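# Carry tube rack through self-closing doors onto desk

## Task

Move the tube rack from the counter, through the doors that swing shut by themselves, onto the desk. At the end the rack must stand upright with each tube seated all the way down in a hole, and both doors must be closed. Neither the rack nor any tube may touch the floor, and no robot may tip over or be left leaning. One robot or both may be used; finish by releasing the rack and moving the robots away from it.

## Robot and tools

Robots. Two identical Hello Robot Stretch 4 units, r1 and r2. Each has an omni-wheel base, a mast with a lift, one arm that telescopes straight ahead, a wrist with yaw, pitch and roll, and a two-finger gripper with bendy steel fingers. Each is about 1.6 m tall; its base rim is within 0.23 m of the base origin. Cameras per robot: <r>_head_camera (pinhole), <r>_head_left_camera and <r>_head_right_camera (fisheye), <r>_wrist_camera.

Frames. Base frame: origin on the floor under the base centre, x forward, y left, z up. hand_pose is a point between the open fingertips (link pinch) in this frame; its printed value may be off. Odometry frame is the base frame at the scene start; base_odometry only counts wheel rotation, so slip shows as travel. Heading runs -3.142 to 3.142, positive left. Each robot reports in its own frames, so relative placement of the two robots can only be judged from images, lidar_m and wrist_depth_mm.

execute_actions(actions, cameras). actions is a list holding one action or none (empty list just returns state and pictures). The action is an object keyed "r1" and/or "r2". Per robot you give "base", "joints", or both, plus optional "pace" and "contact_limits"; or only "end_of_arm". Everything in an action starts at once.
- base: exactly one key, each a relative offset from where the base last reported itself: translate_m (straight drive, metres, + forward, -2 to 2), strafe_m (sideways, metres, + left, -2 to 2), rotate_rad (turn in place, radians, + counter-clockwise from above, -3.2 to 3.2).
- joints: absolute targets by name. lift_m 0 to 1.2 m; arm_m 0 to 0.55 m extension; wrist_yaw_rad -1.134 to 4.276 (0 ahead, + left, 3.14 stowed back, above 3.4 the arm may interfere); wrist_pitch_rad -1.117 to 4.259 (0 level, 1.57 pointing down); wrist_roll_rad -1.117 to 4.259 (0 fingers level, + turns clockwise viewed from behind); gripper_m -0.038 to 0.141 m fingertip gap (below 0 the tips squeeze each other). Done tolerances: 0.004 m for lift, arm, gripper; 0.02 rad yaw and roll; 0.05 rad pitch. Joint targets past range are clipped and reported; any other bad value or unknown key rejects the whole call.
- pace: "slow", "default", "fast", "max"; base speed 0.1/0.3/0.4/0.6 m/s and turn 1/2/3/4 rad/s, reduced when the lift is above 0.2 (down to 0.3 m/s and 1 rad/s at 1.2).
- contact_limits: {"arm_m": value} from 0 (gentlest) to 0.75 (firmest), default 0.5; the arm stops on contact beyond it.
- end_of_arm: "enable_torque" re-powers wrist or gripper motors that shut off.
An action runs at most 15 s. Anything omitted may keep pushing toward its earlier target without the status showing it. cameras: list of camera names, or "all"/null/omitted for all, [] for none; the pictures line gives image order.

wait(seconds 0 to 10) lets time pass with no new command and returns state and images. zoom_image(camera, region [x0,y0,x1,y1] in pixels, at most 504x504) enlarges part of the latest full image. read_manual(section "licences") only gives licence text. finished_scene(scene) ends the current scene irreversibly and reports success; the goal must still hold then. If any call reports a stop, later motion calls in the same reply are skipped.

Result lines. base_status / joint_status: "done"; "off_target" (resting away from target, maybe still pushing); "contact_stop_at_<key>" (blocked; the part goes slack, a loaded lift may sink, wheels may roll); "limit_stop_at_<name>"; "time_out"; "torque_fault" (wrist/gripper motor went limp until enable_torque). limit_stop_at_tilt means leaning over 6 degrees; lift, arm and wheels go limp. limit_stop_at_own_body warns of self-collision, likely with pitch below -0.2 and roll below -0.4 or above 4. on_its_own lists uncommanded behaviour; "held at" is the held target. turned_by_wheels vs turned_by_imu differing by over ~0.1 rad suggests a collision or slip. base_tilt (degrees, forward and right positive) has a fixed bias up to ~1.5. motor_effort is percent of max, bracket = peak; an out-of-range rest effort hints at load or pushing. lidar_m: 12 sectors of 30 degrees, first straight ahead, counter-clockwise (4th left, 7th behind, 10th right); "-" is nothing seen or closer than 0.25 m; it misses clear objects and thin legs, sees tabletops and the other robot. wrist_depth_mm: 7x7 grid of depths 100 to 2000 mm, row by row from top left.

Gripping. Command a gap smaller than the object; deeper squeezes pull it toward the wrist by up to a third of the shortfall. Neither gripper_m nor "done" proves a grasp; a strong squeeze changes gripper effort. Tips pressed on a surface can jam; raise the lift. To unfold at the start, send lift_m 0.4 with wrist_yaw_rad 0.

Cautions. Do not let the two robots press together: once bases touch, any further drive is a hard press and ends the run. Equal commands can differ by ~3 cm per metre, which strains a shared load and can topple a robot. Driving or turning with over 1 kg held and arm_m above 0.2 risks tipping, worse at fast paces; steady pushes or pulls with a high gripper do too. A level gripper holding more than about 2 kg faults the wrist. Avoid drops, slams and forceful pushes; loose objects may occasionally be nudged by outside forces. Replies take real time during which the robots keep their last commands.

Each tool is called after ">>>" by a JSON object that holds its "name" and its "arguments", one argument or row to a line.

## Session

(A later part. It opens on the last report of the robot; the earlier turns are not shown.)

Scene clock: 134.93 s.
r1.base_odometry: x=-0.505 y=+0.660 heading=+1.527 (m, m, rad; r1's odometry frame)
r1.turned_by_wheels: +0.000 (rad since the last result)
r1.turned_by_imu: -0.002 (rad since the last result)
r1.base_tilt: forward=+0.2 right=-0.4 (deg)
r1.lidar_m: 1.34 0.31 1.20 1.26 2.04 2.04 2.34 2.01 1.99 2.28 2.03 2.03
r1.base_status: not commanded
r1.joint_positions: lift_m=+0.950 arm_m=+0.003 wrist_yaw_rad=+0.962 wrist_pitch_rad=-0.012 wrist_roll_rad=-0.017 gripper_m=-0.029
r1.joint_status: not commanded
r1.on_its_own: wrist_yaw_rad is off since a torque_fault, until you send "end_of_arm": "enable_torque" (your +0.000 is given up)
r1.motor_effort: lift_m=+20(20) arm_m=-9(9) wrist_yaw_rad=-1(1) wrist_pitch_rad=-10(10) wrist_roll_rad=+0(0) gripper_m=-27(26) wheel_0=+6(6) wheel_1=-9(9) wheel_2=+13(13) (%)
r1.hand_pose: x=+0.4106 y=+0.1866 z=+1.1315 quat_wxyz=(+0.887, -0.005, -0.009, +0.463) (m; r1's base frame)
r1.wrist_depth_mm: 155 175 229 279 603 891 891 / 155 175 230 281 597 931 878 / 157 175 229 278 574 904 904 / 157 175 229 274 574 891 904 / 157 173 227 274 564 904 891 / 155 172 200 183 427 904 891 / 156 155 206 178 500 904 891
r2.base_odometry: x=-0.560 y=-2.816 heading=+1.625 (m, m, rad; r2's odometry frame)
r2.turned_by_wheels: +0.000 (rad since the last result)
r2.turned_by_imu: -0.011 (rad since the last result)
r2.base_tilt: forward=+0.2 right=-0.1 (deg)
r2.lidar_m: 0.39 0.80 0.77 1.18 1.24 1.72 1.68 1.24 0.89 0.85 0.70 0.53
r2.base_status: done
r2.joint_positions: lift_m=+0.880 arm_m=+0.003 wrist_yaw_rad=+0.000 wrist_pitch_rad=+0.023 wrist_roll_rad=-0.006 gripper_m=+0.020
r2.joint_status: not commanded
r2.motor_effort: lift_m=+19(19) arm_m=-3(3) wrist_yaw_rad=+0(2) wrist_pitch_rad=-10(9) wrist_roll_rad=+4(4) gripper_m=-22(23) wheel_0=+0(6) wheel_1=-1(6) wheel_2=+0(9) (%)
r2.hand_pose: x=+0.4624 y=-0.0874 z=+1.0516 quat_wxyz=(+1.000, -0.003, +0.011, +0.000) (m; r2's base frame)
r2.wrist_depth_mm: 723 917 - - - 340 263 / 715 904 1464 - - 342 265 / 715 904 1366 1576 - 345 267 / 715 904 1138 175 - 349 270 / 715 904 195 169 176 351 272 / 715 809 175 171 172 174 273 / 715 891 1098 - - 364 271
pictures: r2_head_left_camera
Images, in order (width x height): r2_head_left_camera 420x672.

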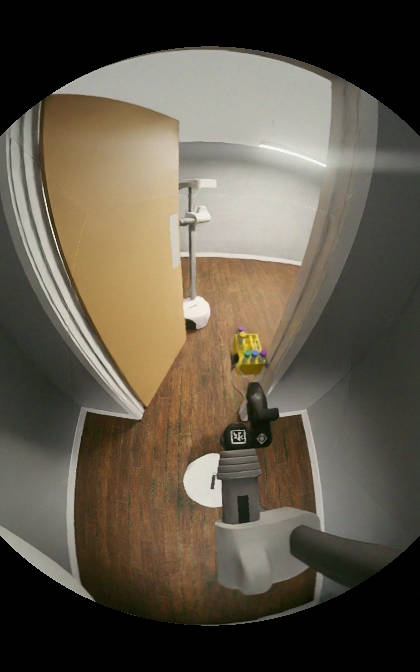

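>>> {"name": "execute_actions", "arguments": {
  "actions": [
    {"r2":{"base":{"strafe_m":0.12}}}
  ],
  "cameras": []
}}

>>> {"name": "execute_actions", "arguments": {
  "actions": [
    {"r2":{"base":{"translate_m":0.85},"joints":{"wrist_yaw_rad":-0.9},"pace":"default"}}
  ],
  "cameras": []
}}

>>> {"name": "execute_actions", "arguments": {
  "actions": [
    {"r1":{"joints":{"gripper_m":0.1}}}
  ],
  "cameras": []
}}

>>> {"name": "execute_actions", "arguments": {
  "actions": [
    {"r1":{"end_of_arm":"enable_torque"}}
  ],
  "cameras": ["r2_head_left_camera","r1_head_left_camera"]
}}

Scene clock: 138.33 s.
r1.base_odometry: x=-0.505 y=+0.660 heading=+1.527 (m, m, rad; r1's odometry frame)
r1.turned_by_wheels: +0.000 (rad since the last result)
r1.turned_by_imu: -0.001 (rad since the last result)
r1.base_tilt: forward=+0.2 right=-0.3 (deg)
r1.lidar_m: 1.32 0.34 1.20 1.26 2.06 2.04 2.38 2.01 2.00 2.26 2.03 2.03
r1.base_status: not commanded
r1.joint_positions: lift_m=+0.950 arm_m=+0.003 wrist_yaw_rad=+0.962 wrist_pitch_rad=-0.012 wrist_roll_rad=-0.017 gripper_m=-0.029
r1.joint_status: not commanded
r1.on_its_own: wrist_yaw_rad is off since a torque_fault, until you send "end_of_arm": "enable_torque" (your +0.000 is given up)
r1.motor_effort: lift_m=+20(20) arm_m=-9(9) wrist_yaw_rad=-1(1) wrist_pitch_rad=-10(10) wrist_roll_rad=+0(0) gripper_m=-24(22) wheel_0=+6(6) wheel_1=-9(9) wheel_2=+13(14) (%)
r1.hand_pose: x=+0.4106 y=+0.1866 z=+1.1315 quat_wxyz=(+0.887, -0.005, -0.009, +0.463) (m; r1's base frame)
r1.wrist_depth_mm: 155 175 230 279 597 917 891 / 155 176 230 279 591 917 904 / 157 175 229 278 580 917 904 / 157 174 229 274 569 917 904 / 157 174 227 272 569 891 904 / 156 172 200 183 430 904 891 / 156 155 206 178 500 904 878
r2.base_odometry: x=-0.680 y=-2.823 heading=+1.626 (m, m, rad; r2's odometry frame)
r2.turned_by_wheels: +0.000 (rad since the last result)
r2.turned_by_imu: -0.001 (rad since the last result)
r2.base_tilt: forward=+0.1 right=-0.2 (deg)
r2.lidar_m: 0.40 0.67 0.68 1.07 1.11 1.55 1.69 1.39 1.02 0.97 0.70 0.61
r2.base_status: done
r2.joint_positions: lift_m=+0.880 arm_m=+0.003 wrist_yaw_rad=+0.000 wrist_pitch_rad=+0.023 wrist_roll_rad=-0.006 gripper_m=+0.020
r2.joint_status: not commanded
r2.motor_effort: lift_m=+19(19) arm_m=-3(3) wrist_yaw_rad=+0(0) wrist_pitch_rad=-9(9) wrist_roll_rad=+4(4) gripper_m=-22(20) wheel_0=+2(6) wheel_1=-1(9) wheel_2=+0(1) (%)
r2.hand_pose: x=+0.4624 y=-0.0874 z=+1.0516 quat_wxyz=(+1.000, -0.003, +0.011, +0.000) (m; r2's base frame)
r2.wrist_depth_mm: 609 778 1060 - - - - / 615 778 1078 - - - - / 609 768 1008 250 - - - / 609 768 946 242 - - - / 603 768 195 170 176 - - / 603 691 175 171 172 174 - / 603 768 946 - - - 1921
pictures: none
No camera images: the call's "cameras" was empty. Leave "cameras" out to get every camera's image.

Scene clock: 142.63 s.
r1.base_odometry: x=-0.505 y=+0.660 heading=+1.527 (m, m, rad; r1's odometry frame)
r1.turned_by_wheels: +0.000 (rad since the last result)
r1.turned_by_imu: -0.001 (rad since the last result)
r1.base_tilt: forward=+0.3 right=-0.2 (deg)
r1.lidar_m: 1.36 0.33 0.66 0.65 2.04 2.02 2.36 1.98 2.00 2.25 2.03 2.03
r1.base_status: not commanded
r1.joint_positions: lift_m=+0.950 arm_m=+0.003 wrist_yaw_rad=+0.962 wrist_pitch_rad=-0.012 wrist_roll_rad=-0.017 gripper_m=-0.029
r1.joint_status: not commanded
r1.on_its_own: wrist_yaw_rad is off since a torque_fault, until you send "end_of_arm": "enable_torque" (your +0.000 is given up)
r1.motor_effort: lift_m=+20(20) arm_m=-9(9) wrist_yaw_rad=-1(1) wrist_pitch_rad=-10(10) wrist_roll_rad=+0(0) gripper_m=-27(26) wheel_0=+6(6) wheel_1=-9(9) wheel_2=+13(13) (%)
r1.hand_pose: x=+0.4106 y=+0.1866 z=+1.1315 quat_wxyz=(+0.887, -0.005, -0.009, +0.463) (m; r1's base frame)
r1.wrist_depth_mm: 156 175 230 281 603 917 904 / 155 175 230 278 597 904 917 / 157 175 229 277 580 904 904 / 156 174 229 276 574 917 891 / 157 174 228 273 564 917 878 / 156 172 200 183 424 904 878 / 156 154 204 178 504 891 891
r2.base_odometry: x=-0.727 y=-1.974 heading=+1.626 (m, m, rad; r2's odometry frame)
r2.turned_by_wheels: +0.000 (rad since the last result)
r2.turned_by_imu: -0.007 (rad since the last result)
r2.base_tilt: forward=+0.1 right=-0.2 (deg)
r2.lidar_m: 0.53 0.33 0.30 0.31 0.37 1.56 2.56 1.44 0.41 0.81 0.32 0.33
r2.base_status: done
r2.joint_positions: lift_m=+0.880 arm_m=+0.003 wrist_yaw_rad=-0.900 wrist_pitch_rad=+0.023 wrist_roll_rad=-0.006 gripper_m=+0.020
r2.joint_status: all done
r2.motor_effort: lift_m=+19(19) arm_m=-3(3) wrist_yaw_rad=-1(5) wrist_pitch_rad=-9(9) wrist_roll_rad=+4(4) gripper_m=-22(22) wheel_0=-1(5) wheel_1=+0(5) wheel_2=+2(10) (%)
r2.hand_pose: x=+0.2848 y=-0.2803 z=+1.0516 quat_wxyz=(+0.900, +0.002, +0.012, -0.435) (m; r2's base frame)
r2.wrist_depth_mm: - - - - - - - / - - - - - - - / - - - - - - - / - - - 242 1921 - - / - - 195 170 176 1756 - / - - 174 171 172 173 - / - - - - - 1863 1921
pictures: none
No camera images: the call's "cameras" was empty. Leave "cameras" out to get every camera's image.

Scene clock: 145.30 s.
r1.base_odometry: x=-0.505 y=+0.659 heading=+1.526 (m, m, rad; r1's odometry frame)
r1.turned_by_wheels: -0.001 (rad since the last result)
r1.turned_by_imu: -0.002 (rad since the last result)
r1.base_tilt: forward=+0.2 right=-0.3 (deg)
r1.lidar_m: 1.36 0.62 0.44 0.66 2.06 2.06 2.37 2.00 1.99 2.28 2.02 2.02
r1.base_status: not commanded
r1.joint_positions: lift_m=+0.950 arm_m=+0.002 wrist_yaw_rad=+1.076 wrist_pitch_rad=-0.013 wrist_roll_rad=-0.017 gripper_m=+0.100
r1.joint_status: all done
r1.on_its_own: wrist_yaw_rad is off since a torque_fault, until you send "end_of_arm": "enable_torque" (your +0.000 is given up)
r1.motor_effort: lift_m=+20(20) arm_m=-5(9) wrist_yaw_rad=+0(1) wrist_pitch_rad=-5(10) wrist_roll_rad=+0(0) gripper_m=-1(25) wheel_0=+2(6) wheel_1=-1(9) wheel_2=-1(14) (%)
r1.hand_pose: x=+0.3871 y=+0.2124 z=+1.1319 quat_wxyz=(+0.859, -0.004, -0.010, +0.512) (m; r1's base frame)
r1.wrist_depth_mm: 322 364 427 512 640 866 831 / 324 342 424 517 640 854 842 / 325 351 427 512 640 854 854 / 325 351 427 512 634 854 842 / 324 349 427 517 627 854 854 / 322 300 415 504 197 854 842 / 317 338 399 151 621 854 842
r2.base_odometry: x=-0.727 y=-1.974 heading=+1.626 (m, m, rad; r2's odometry frame)
r2.turned_by_wheels: +0.000 (rad since the last result)
r2.turned_by_imu: -0.008 (rad since the last result)
r2.base_tilt: forward=+0.3 right=-0.2 (deg)
r2.lidar_m: 0.26 0.25 - 0.25 0.33 1.56 2.55 1.45 0.41 0.80 0.34 0.33
r2.base_status: not commanded
r2.joint_positions: lift_m=+0.880 arm_m=+0.003 wrist_yaw_rad=-0.900 wrist_pitch_rad=+0.023 wrist_roll_rad=-0.006 gripper_m=+0.020
r2.joint_status: not commanded
r2.motor_effort: lift_m=+19(19) arm_m=-3(3) wrist_yaw_rad=+1(5) wrist_pitch_rad=-10(9) wrist_roll_rad=+4(4) gripper_m=-21(22) wheel_0=-1(7) wheel_1=+2(19) wheel_2=-1(9) (%)
r2.hand_pose: x=+0.2848 y=-0.2803 z=+1.0516 quat_wxyz=(+0.900, +0.002, +0.012, -0.435) (m; r2's base frame)
r2.wrist_depth_mm: - - - - - - - / - - - - - - - / - - - - - - - / - - - 178 1983 - - / - - 195 169 176 1756 - / - - 174 171 172 174 - / - - - - - 1808 1983
pictures: none
No camera images: the call's "cameras" was empty. Leave "cameras" out to get every camera's image.

Scene clock: 145.60 s.
r1.base_odometry: x=-0.505 y=+0.659 heading=+1.526 (m, m, rad; r1's odometry frame)
r1.turned_by_wheels: +0.000 (rad since the last result)
r1.turned_by_imu: +0.000 (rad since the last result)
r1.base_tilt: forward=+0.1 right=-0.3 (deg)
r1.lidar_m: 1.33 0.61 0.44 0.65 2.05 2.04 2.37 2.00 2.00 2.29 2.02 2.01
r1.base_status: not commanded
r1.joint_positions: lift_m=+0.950 arm_m=+0.002 wrist_yaw_rad=+1.076 wrist_pitch_rad=-0.013 wrist_roll_rad=-0.017 gripper_m=+0.100
r1.joint_status: not commanded
r1.end_of_arm: enable_torque: each motor that was off is on again
r1.on_its_own: wrist_yaw_rad is held at +1.076, not at your +0.000, since a torque_fault
r1.motor_effort: lift_m=+20(20) arm_m=-5(5) wrist_yaw_rad=-2(3) wrist_pitch_rad=-6(6) wrist_roll_rad=+0(0) gripper_m=+1(3) wheel_0=+2(2) wheel_1=+0(1) wheel_2=-1(1) (%)
r1.hand_pose: x=+0.3871 y=+0.2124 z=+1.1319 quat_wxyz=(+0.859, -0.004, -0.010, +0.512) (m; r1's base frame)
r1.wrist_depth_mm: 324 362 430 517 654 866 831 / 322 345 427 521 640 854 842 / 327 351 430 508 634 842 842 / 327 351 427 512 634 866 842 / 325 349 427 512 634 854 854 / 322 298 415 504 198 854 842 / 320 336 402 152 627 842 831
r2.base_odometry: x=-0.727 y=-1.974 heading=+1.626 (m, m, rad; r2's odometry frame)
r2.turned_by_wheels: +0.000 (rad since the last result)
r2.turned_by_imu: +0.000 (rad since the last result)
r2.base_tilt: forward=+0.3 right=-0.1 (deg)
r2.lidar_m: 0.25 0.25 - 0.25 0.34 1.56 2.56 1.44 0.42 0.81 0.32 0.33
r2.base_status: not commanded
r2.joint_positions: lift_m=+0.880 arm_m=+0.003 wrist_yaw_rad=-0.900 wrist_pitch_rad=+0.023 wrist_roll_rad=-0.006 gripper_m=+0.020
r2.joint_status: not commanded
r2.motor_effort: lift_m=+19(19) arm_m=-3(3) wrist_yaw_rad=-1(0) wrist_pitch_rad=-10(9) wrist_roll_rad=+4(5) gripper_m=-20(20) wheel_0=-1(1) wheel_1=+2(2) wheel_2=-1(1) (%)
r2.hand_pose: x=+0.2848 y=-0.2803 z=+1.0516 quat_wxyz=(+0.900, +0.002, +0.012, -0.435) (m; r2's base frame)
r2.wrist_depth_mm: - - - - - - - / - - - - - - - / - - - - - - - / - - - 177 - - - / - - 195 169 177 1756 - / - - 175 171 172 174 - / - - - - - 1863 1921
pictures: r1_head_left_camera, r2_head_left_camera
Images, in order (width x height): r1_head_left_camera 420x672, r2_head_left_camera 420x672.

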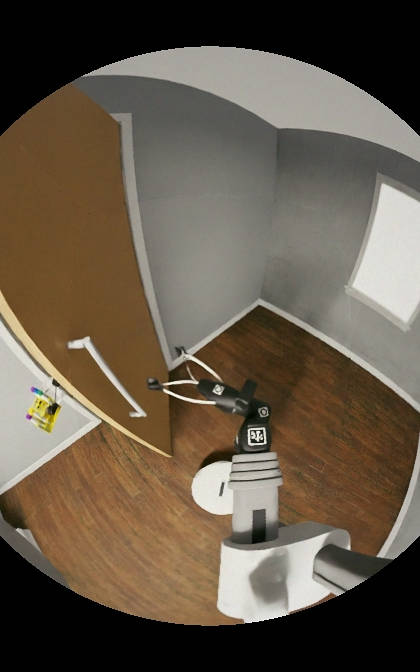

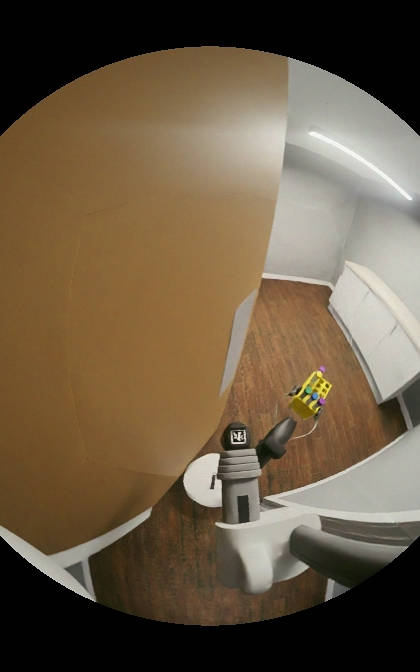

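>>> {"name": "execute_actions", "arguments": {
  "actions": [
    {"r1":{"base":{"translate_m":-0.3},"joints":{"wrist_yaw_rad":3.1}}}
  ],
  "cameras": []
}}

>>> {"name": "execute_actions", "arguments": {
  "actions": [
    {"r1":{"base":{"rotate_rad":0.95}}}
  ],
  "cameras": []
}}

>>> {"name": "execute_actions", "arguments": {
  "actions": [
    {"r1":{"base":{"strafe_m":0.35}}}
  ],
  "cameras": ["r1_head_left_camera"]
}}

Scene clock: 149.43 s.
r1.base_odometry: x=-0.518 y=+0.360 heading=+1.526 (m, m, rad; r1's odometry frame)
r1.turned_by_wheels: +0.000 (rad since the last result)
r1.turned_by_imu: +0.000 (rad since the last result)
r1.base_tilt: forward=+0.2 right=-0.3 (deg)
r1.lidar_m: 1.56 0.64 0.75 1.49 1.82 1.82 2.14 1.79 1.78 2.04 2.24 2.22
r1.base_status: done
r1.joint_positions: lift_m=+0.950 arm_m=+0.002 wrist_yaw_rad=+3.100 wrist_pitch_rad=-0.013 wrist_roll_rad=-0.017 gripper_m=+0.100
r1.joint_status: all done
r1.motor_effort: lift_m=+20(20) arm_m=-5(5) wrist_yaw_rad=+0(1) wrist_pitch_rad=-6(6) wrist_roll_rad=+0(0) gripper_m=+0(5) wheel_0=-1(4) wheel_1=+1(6) wheel_2=-2(9) (%)
r1.hand_pose: x=-0.1113 y=+0.0994 z=+1.1319 quat_wxyz=(+0.021, +0.006, -0.009, +1.000) (m; r1's base frame)
r1.wrist_depth_mm: - 137 - - - - - / - 136 - - - - - / 104 135 241 - - - - / 118 136 - - - - - / 1618 1983 - - - 1921 1863 / 1808 1863 - - 198 1756 1576 / 1708 1808 - 151 - 1708 1576
r2.base_odometry: x=-0.727 y=-1.974 heading=+1.626 (m, m, rad; r2's odometry frame)
r2.turned_by_wheels: +0.000 (rad since the last result)
r2.turned_by_imu: -0.002 (rad since the last result)
r2.base_tilt: forward=+0.3 right=-0.1 (deg)
r2.lidar_m: 0.26 0.25 - 0.25 0.32 1.54 2.54 1.44 0.41 0.79 0.33 0.32
r2.base_status: not commanded
r2.joint_positions: lift_m=+0.880 arm_m=+0.003 wrist_yaw_rad=-0.900 wrist_pitch_rad=+0.023 wrist_roll_rad=-0.006 gripper_m=+0.020
r2.joint_status: not commanded
r2.motor_effort: lift_m=+19(19) arm_m=-3(3) wrist_yaw_rad=+0(1) wrist_pitch_rad=-10(10) wrist_roll_rad=+3(5) gripper_m=-23(24) wheel_0=-1(1) wheel_1=+2(2) wheel_2=-1(1) (%)
r2.hand_pose: x=+0.2848 y=-0.2803 z=+1.0516 quat_wxyz=(+0.900, +0.002, +0.012, -0.435) (m; r2's base frame)
r2.wrist_depth_mm: - - - - - - - / - - - - - - - / - - - - - - - / - - - 178 1983 - - / - - 195 169 176 1756 - / - - 175 171 172 174 - / - - - - - 1808 1921
pictures: none
No camera images: the call's "cameras" was empty. Leave "cameras" out to get every camera's image.

Scene clock: 151.20 s.
r1.base_odometry: x=-0.518 y=+0.360 heading=+2.475 (m, m, rad; r1's odometry frame)
r1.turned_by_wheels: +0.950 (rad since the last result)
r1.turned_by_imu: +0.954 (rad since the last result)
r1.base_tilt: forward=+0.2 right=-0.3 (deg)
r1.lidar_m: 0.68 1.45 1.86 1.82 1.99 1.83 1.78 1.97 2.28 2.23 1.72 0.66
r1.base_status: done
r1.joint_positions: lift_m=+0.950 arm_m=+0.002 wrist_yaw_rad=+3.100 wrist_pitch_rad=-0.013 wrist_roll_rad=-0.017 gripper_m=+0.100
r1.joint_status: not commanded
r1.motor_effort: lift_m=+20(20) arm_m=-5(5) wrist_yaw_rad=+2(0) wrist_pitch_rad=-5(5) wrist_roll_rad=+0(0) gripper_m=-1(1) wheel_0=+0(6) wheel_1=-1(6) wheel_2=+0(8) (%)
r1.hand_pose: x=-0.1113 y=+0.0994 z=+1.1319 quat_wxyz=(+0.021, +0.006, -0.009, +1.000) (m; r1's base frame)
r1.wrist_depth_mm: - 137 - 1921 1863 1983 1921 / - 136 1983 1921 1921 1921 1863 / 104 136 242 1921 1921 1921 1921 / 118 136 1921 1921 1921 1983 1863 / - 1983 1983 1983 1921 1863 1863 / 1983 1983 - - 197 1921 1921 / 1983 1983 1921 151 1983 1863 1863
r2.base_odometry: x=-0.727 y=-1.974 heading=+1.626 (m, m, rad; r2's odometry frame)
r2.turned_by_wheels: +0.000 (rad since the last result)
r2.turned_by_imu: -0.001 (rad since the last result)
r2.base_tilt: forward=+0.4 right=-0.1 (deg)
r2.lidar_m: 0.25 0.25 - 0.25 0.34 1.54 2.55 1.45 0.40 0.79 0.32 0.33
r2.base_status: not commanded
r2.joint_positions: lift_m=+0.880 arm_m=+0.003 wrist_yaw_rad=-0.900 wrist_pitch_rad=+0.023 wrist_roll_rad=-0.006 gripper_m=+0.020
r2.joint_status: not commanded
r2.motor_effort: lift_m=+19(19) arm_m=-3(3) wrist_yaw_rad=-1(0) wrist_pitch_rad=-10(9) wrist_roll_rad=+4(4) gripper_m=-21(20) wheel_0=-1(1) wheel_1=+2(2) wheel_2=-1(1) (%)
r2.hand_pose: x=+0.2848 y=-0.2803 z=+1.0516 quat_wxyz=(+0.900, +0.002, +0.012, -0.435) (m; r2's base frame)
r2.wrist_depth_mm: - - - - - - - / - - - - - - - / - - - - - - - / - - - 177 1921 - - / - - 195 169 176 1756 - / - - 175 171 172 174 - / - - - - - 1808 1921
pictures: none
No camera images: the call's "cameras" was empty. Leave "cameras" out to get every camera's image.

Scene clock: 153.70 s.
r1.base_odometry: x=-0.735 y=+0.084 heading=+2.475 (m, m, rad; r1's odometry frame)
r1.turned_by_wheels: +0.000 (rad since the last result)
r1.turned_by_imu: +0.000 (rad since the last result)
r1.base_tilt: forward=+0.2 right=-0.3 (deg)
r1.lidar_m: 1.36 1.50 1.50 1.46 1.63 1.77 1.74 1.88 2.62 2.58 0.87 0.81
r1.base_status: done
r1.joint_positions: lift_m=+0.950 arm_m=+0.002 wrist_yaw_rad=+3.100 wrist_pitch_rad=-0.013 wrist_roll_rad=-0.017 gripper_m=+0.100
r1.joint_status: not commanded
r1.motor_effort: lift_m=+20(20) arm_m=-5(5) wrist_yaw_rad=+0(1) wrist_pitch_rad=-5(7) wrist_roll_rad=+0(0) gripper_m=+1(1) wheel_0=+0(9) wheel_1=-1(4) wheel_2=+0(2) (%)
r1.hand_pose: x=-0.1113 y=+0.0994 z=+1.1319 quat_wxyz=(+0.021, +0.006, -0.009, +1.000) (m; r1's base frame)
r1.wrist_depth_mm: - 137 1921 1863 1863 1863 1921 / - 136 1983 1863 1863 1921 1863 / 104 136 241 1921 1921 1921 1863 / 118 136 1921 1921 1863 1863 1808 / 1921 1921 1983 1983 1863 1863 1808 / 1921 1921 1921 1921 198 1863 1863 / 1983 1983 1921 152 1808 1863 1808
r2.base_odometry: x=-0.727 y=-1.974 heading=+1.626 (m, m, rad; r2's odometry frame)
r2.turned_by_wheels: +0.000 (rad since the last result)
r2.turned_by_imu: -0.001 (rad since the last result)
r2.base_tilt: forward=+0.4 right=-0.2 (deg)
r2.lidar_m: 0.25 0.25 - 0.25 0.31 1.56 2.55 1.44 0.42 0.81 0.34 0.33
r2.base_status: not commanded
r2.joint_positions: lift_m=+0.880 arm_m=+0.003 wrist_yaw_rad=-0.900 wrist_pitch_rad=+0.023 wrist_roll_rad=-0.006 gripper_m=+0.020
r2.joint_status: not commanded
r2.motor_effort: lift_m=+19(19) arm_m=-3(2) wrist_yaw_rad=+0(1) wrist_pitch_rad=-10(8) wrist_roll_rad=+4(3) gripper_m=-25(22) wheel_0=-1(1) wheel_1=+2(2) wheel_2=-1(1) (%)
r2.hand_pose: x=+0.2848 y=-0.2803 z=+1.0516 quat_wxyz=(+0.900, +0.002, +0.012, -0.435) (m; r2's base frame)
r2.wrist_depth_mm: 917 - - - - - - / - - - - - - - / 878 960 - - - - - / - - - 177 1983 - - / - - 195 169 176 1756 - / - - 175 171 172 174 - / - - - - - 1808 1921
pictures: r1_head_left_camera
Images, in order (width x height): r1_head_left_camera 420x672.

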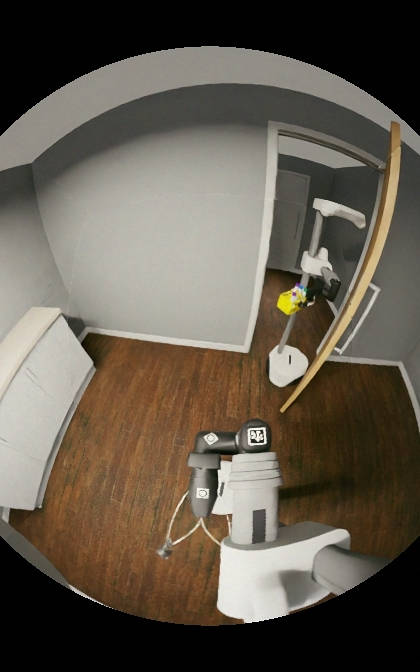

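>>> {"name": "execute_actions", "arguments": {
  "actions": [
    {"r1":{"base":{"translate_m":0.85}}}
  ],
  "cameras": []
}}

>>> {"name": "execute_actions", "arguments": {
  "actions": [
    {"r2":{"base":{"translate_m":-0.12},"joints":{"wrist_yaw_rad":0},"pace":"slow"}}
  ],
  "cameras": ["r1_head_left_camera"]
}}

Scene clock: 159.50 s.
r1.base_odometry: x=-1.403 y=+0.610 heading=+2.475 (m, m, rad; r1's odometry frame)
r1.turned_by_wheels: +0.000 (rad since the last result)
r1.turned_by_imu: -0.005 (rad since the last result)
r1.base_tilt: forward=+0.2 right=-0.3 (deg)
r1.lidar_m: 0.51 0.56 0.88 1.35 1.48 2.63 2.58 2.85 0.54 0.25 0.37 0.53
r1.base_status: done
r1.joint_positions: lift_m=+0.950 arm_m=+0.002 wrist_yaw_rad=+3.100 wrist_pitch_rad=-0.013 wrist_roll_rad=-0.017 gripper_m=+0.100
r1.joint_status: not commanded
r1.motor_effort: lift_m=+20(20) arm_m=-5(5) wrist_yaw_rad=-2(2) wrist_pitch_rad=-5(5) wrist_roll_rad=+0(0) gripper_m=-1(0) wheel_0=+0(5) wheel_1=+0(8) wheel_2=-1(8) (%)
r1.hand_pose: x=-0.1113 y=+0.0994 z=+1.1319 quat_wxyz=(+0.021, +0.006, -0.009, +1.000) (m; r1's base frame)
r1.wrist_depth_mm: - 137 - - - - - / - 136 - - - - - / 104 136 241 - - - - / 118 136 - - - - - / - - - - - - - / - - - - 198 - - / - - - 152 - - -
r2.base_odometry: x=-0.727 y=-1.974 heading=+1.626 (m, m, rad; r2's odometry frame)
r2.turned_by_wheels: +0.000 (rad since the last result)
r2.turned_by_imu: -0.002 (rad since the last result)
r2.base_tilt: forward=+0.1 right=-0.2 (deg)
r2.lidar_m: 0.25 0.25 - 0.25 0.34 1.51 2.56 1.45 0.42 0.55 0.33 0.30
r2.base_status: not commanded
r2.joint_positions: lift_m=+0.880 arm_m=+0.003 wrist_yaw_rad=-0.900 wrist_pitch_rad=+0.023 wrist_roll_rad=-0.006 gripper_m=+0.020
r2.joint_status: not commanded
r2.motor_effort: lift_m=+19(19) arm_m=-3(3) wrist_yaw_rad=+0(0) wrist_pitch_rad=-9(10) wrist_roll_rad=+5(4) gripper_m=-19(23) wheel_0=-1(1) wheel_1=+2(2) wheel_2=-1(1) (%)
r2.hand_pose: x=+0.2848 y=-0.2803 z=+1.0516 quat_wxyz=(+0.900, +0.002, +0.012, -0.435) (m; r2's base frame)
r2.wrist_depth_mm: - - - 439 - - - / - - - 424 459 436 399 / - - - 404 492 544 415 / - - - 178 1983 1808 1921 / - - 195 170 176 1756 - / - - 174 171 172 174 - / - - - - - 1808 1921
pictures: none
No camera images: the call's "cameras" was empty. Leave "cameras" out to get every camera's image.

Scene clock: 162.30 s.
r1.base_odometry: x=-1.403 y=+0.610 heading=+2.475 (m, m, rad; r1's odometry frame)
r1.turned_by_wheels: +0.000 (rad since the last result)
r1.turned_by_imu: -0.001 (rad since the last result)
r1.base_tilt: forward=+0.2 right=-0.2 (deg)
r1.lidar_m: 0.51 0.58 0.88 1.37 1.46 2.62 2.59 2.82 0.48 0.42 0.52 0.51
r1.base_status: not commanded
r1.joint_positions: lift_m=+0.950 arm_m=+0.002 wrist_yaw_rad=+3.100 wrist_pitch_rad=-0.013 wrist_roll_rad=-0.017 gripper_m=+0.100
r1.joint_status: not commanded
r1.motor_effort: lift_m=+20(20) arm_m=-5(5) wrist_yaw_rad=-1(1) wrist_pitch_rad=-5(5) wrist_roll_rad=+0(0) gripper_m=+0(1) wheel_0=+0(0) wheel_1=+0(0) wheel_2=-1(1) (%)
r1.hand_pose: x=-0.1113 y=+0.0994 z=+1.1319 quat_wxyz=(+0.021, +0.006, -0.009, +1.000) (m; r1's base frame)
r1.wrist_depth_mm: - 137 - - - - - / - 136 - - - - - / 104 136 242 - - - - / 118 136 - - - - - / - - - - - - - / - - - - 197 - - / - - - 151 - - -
r2.base_odometry: x=-0.720 y=-2.094 heading=+1.625 (m, m, rad; r2's odometry frame)
r2.turned_by_wheels: +0.000 (rad since the last result)
r2.turned_by_imu: -0.001 (rad since the last result)
r2.base_tilt: forward=+0.3 right=-0.1 (deg)
r2.lidar_m: 0.35 0.27 0.26 0.29 0.44 1.51 2.43 1.40 0.36 0.38 0.53 0.58
r2.base_status: done
r2.joint_positions: lift_m=+0.880 arm_m=+0.003 wrist_yaw_rad=+0.000 wrist_pitch_rad=+0.023 wrist_roll_rad=-0.006 gripper_m=+0.020
r2.joint_status: all done
r2.motor_effort: lift_m=+19(19) arm_m=-1(3) wrist_yaw_rad=+1(64) wrist_pitch_rad=-9(10) wrist_roll_rad=+4(3) gripper_m=-19(20) wheel_0=+0(11) wheel_1=-1(4) wheel_2=-1(10) (%)
r2.hand_pose: x=+0.4620 y=-0.0875 z=+1.0516 quat_wxyz=(+1.000, -0.003, +0.011, +0.000) (m; r2's base frame)
r2.wrist_depth_mm: 186 222 274 - - - - / 186 223 274 - - - - / 186 223 265 322 - - - / 186 223 257 178 - - - / 186 223 195 170 177 - - / 187 206 174 171 172 174 - / 187 224 257 - - - -
pictures: r1_head_left_camera
Images, in order (width x height): r1_head_left_camera 420x672.

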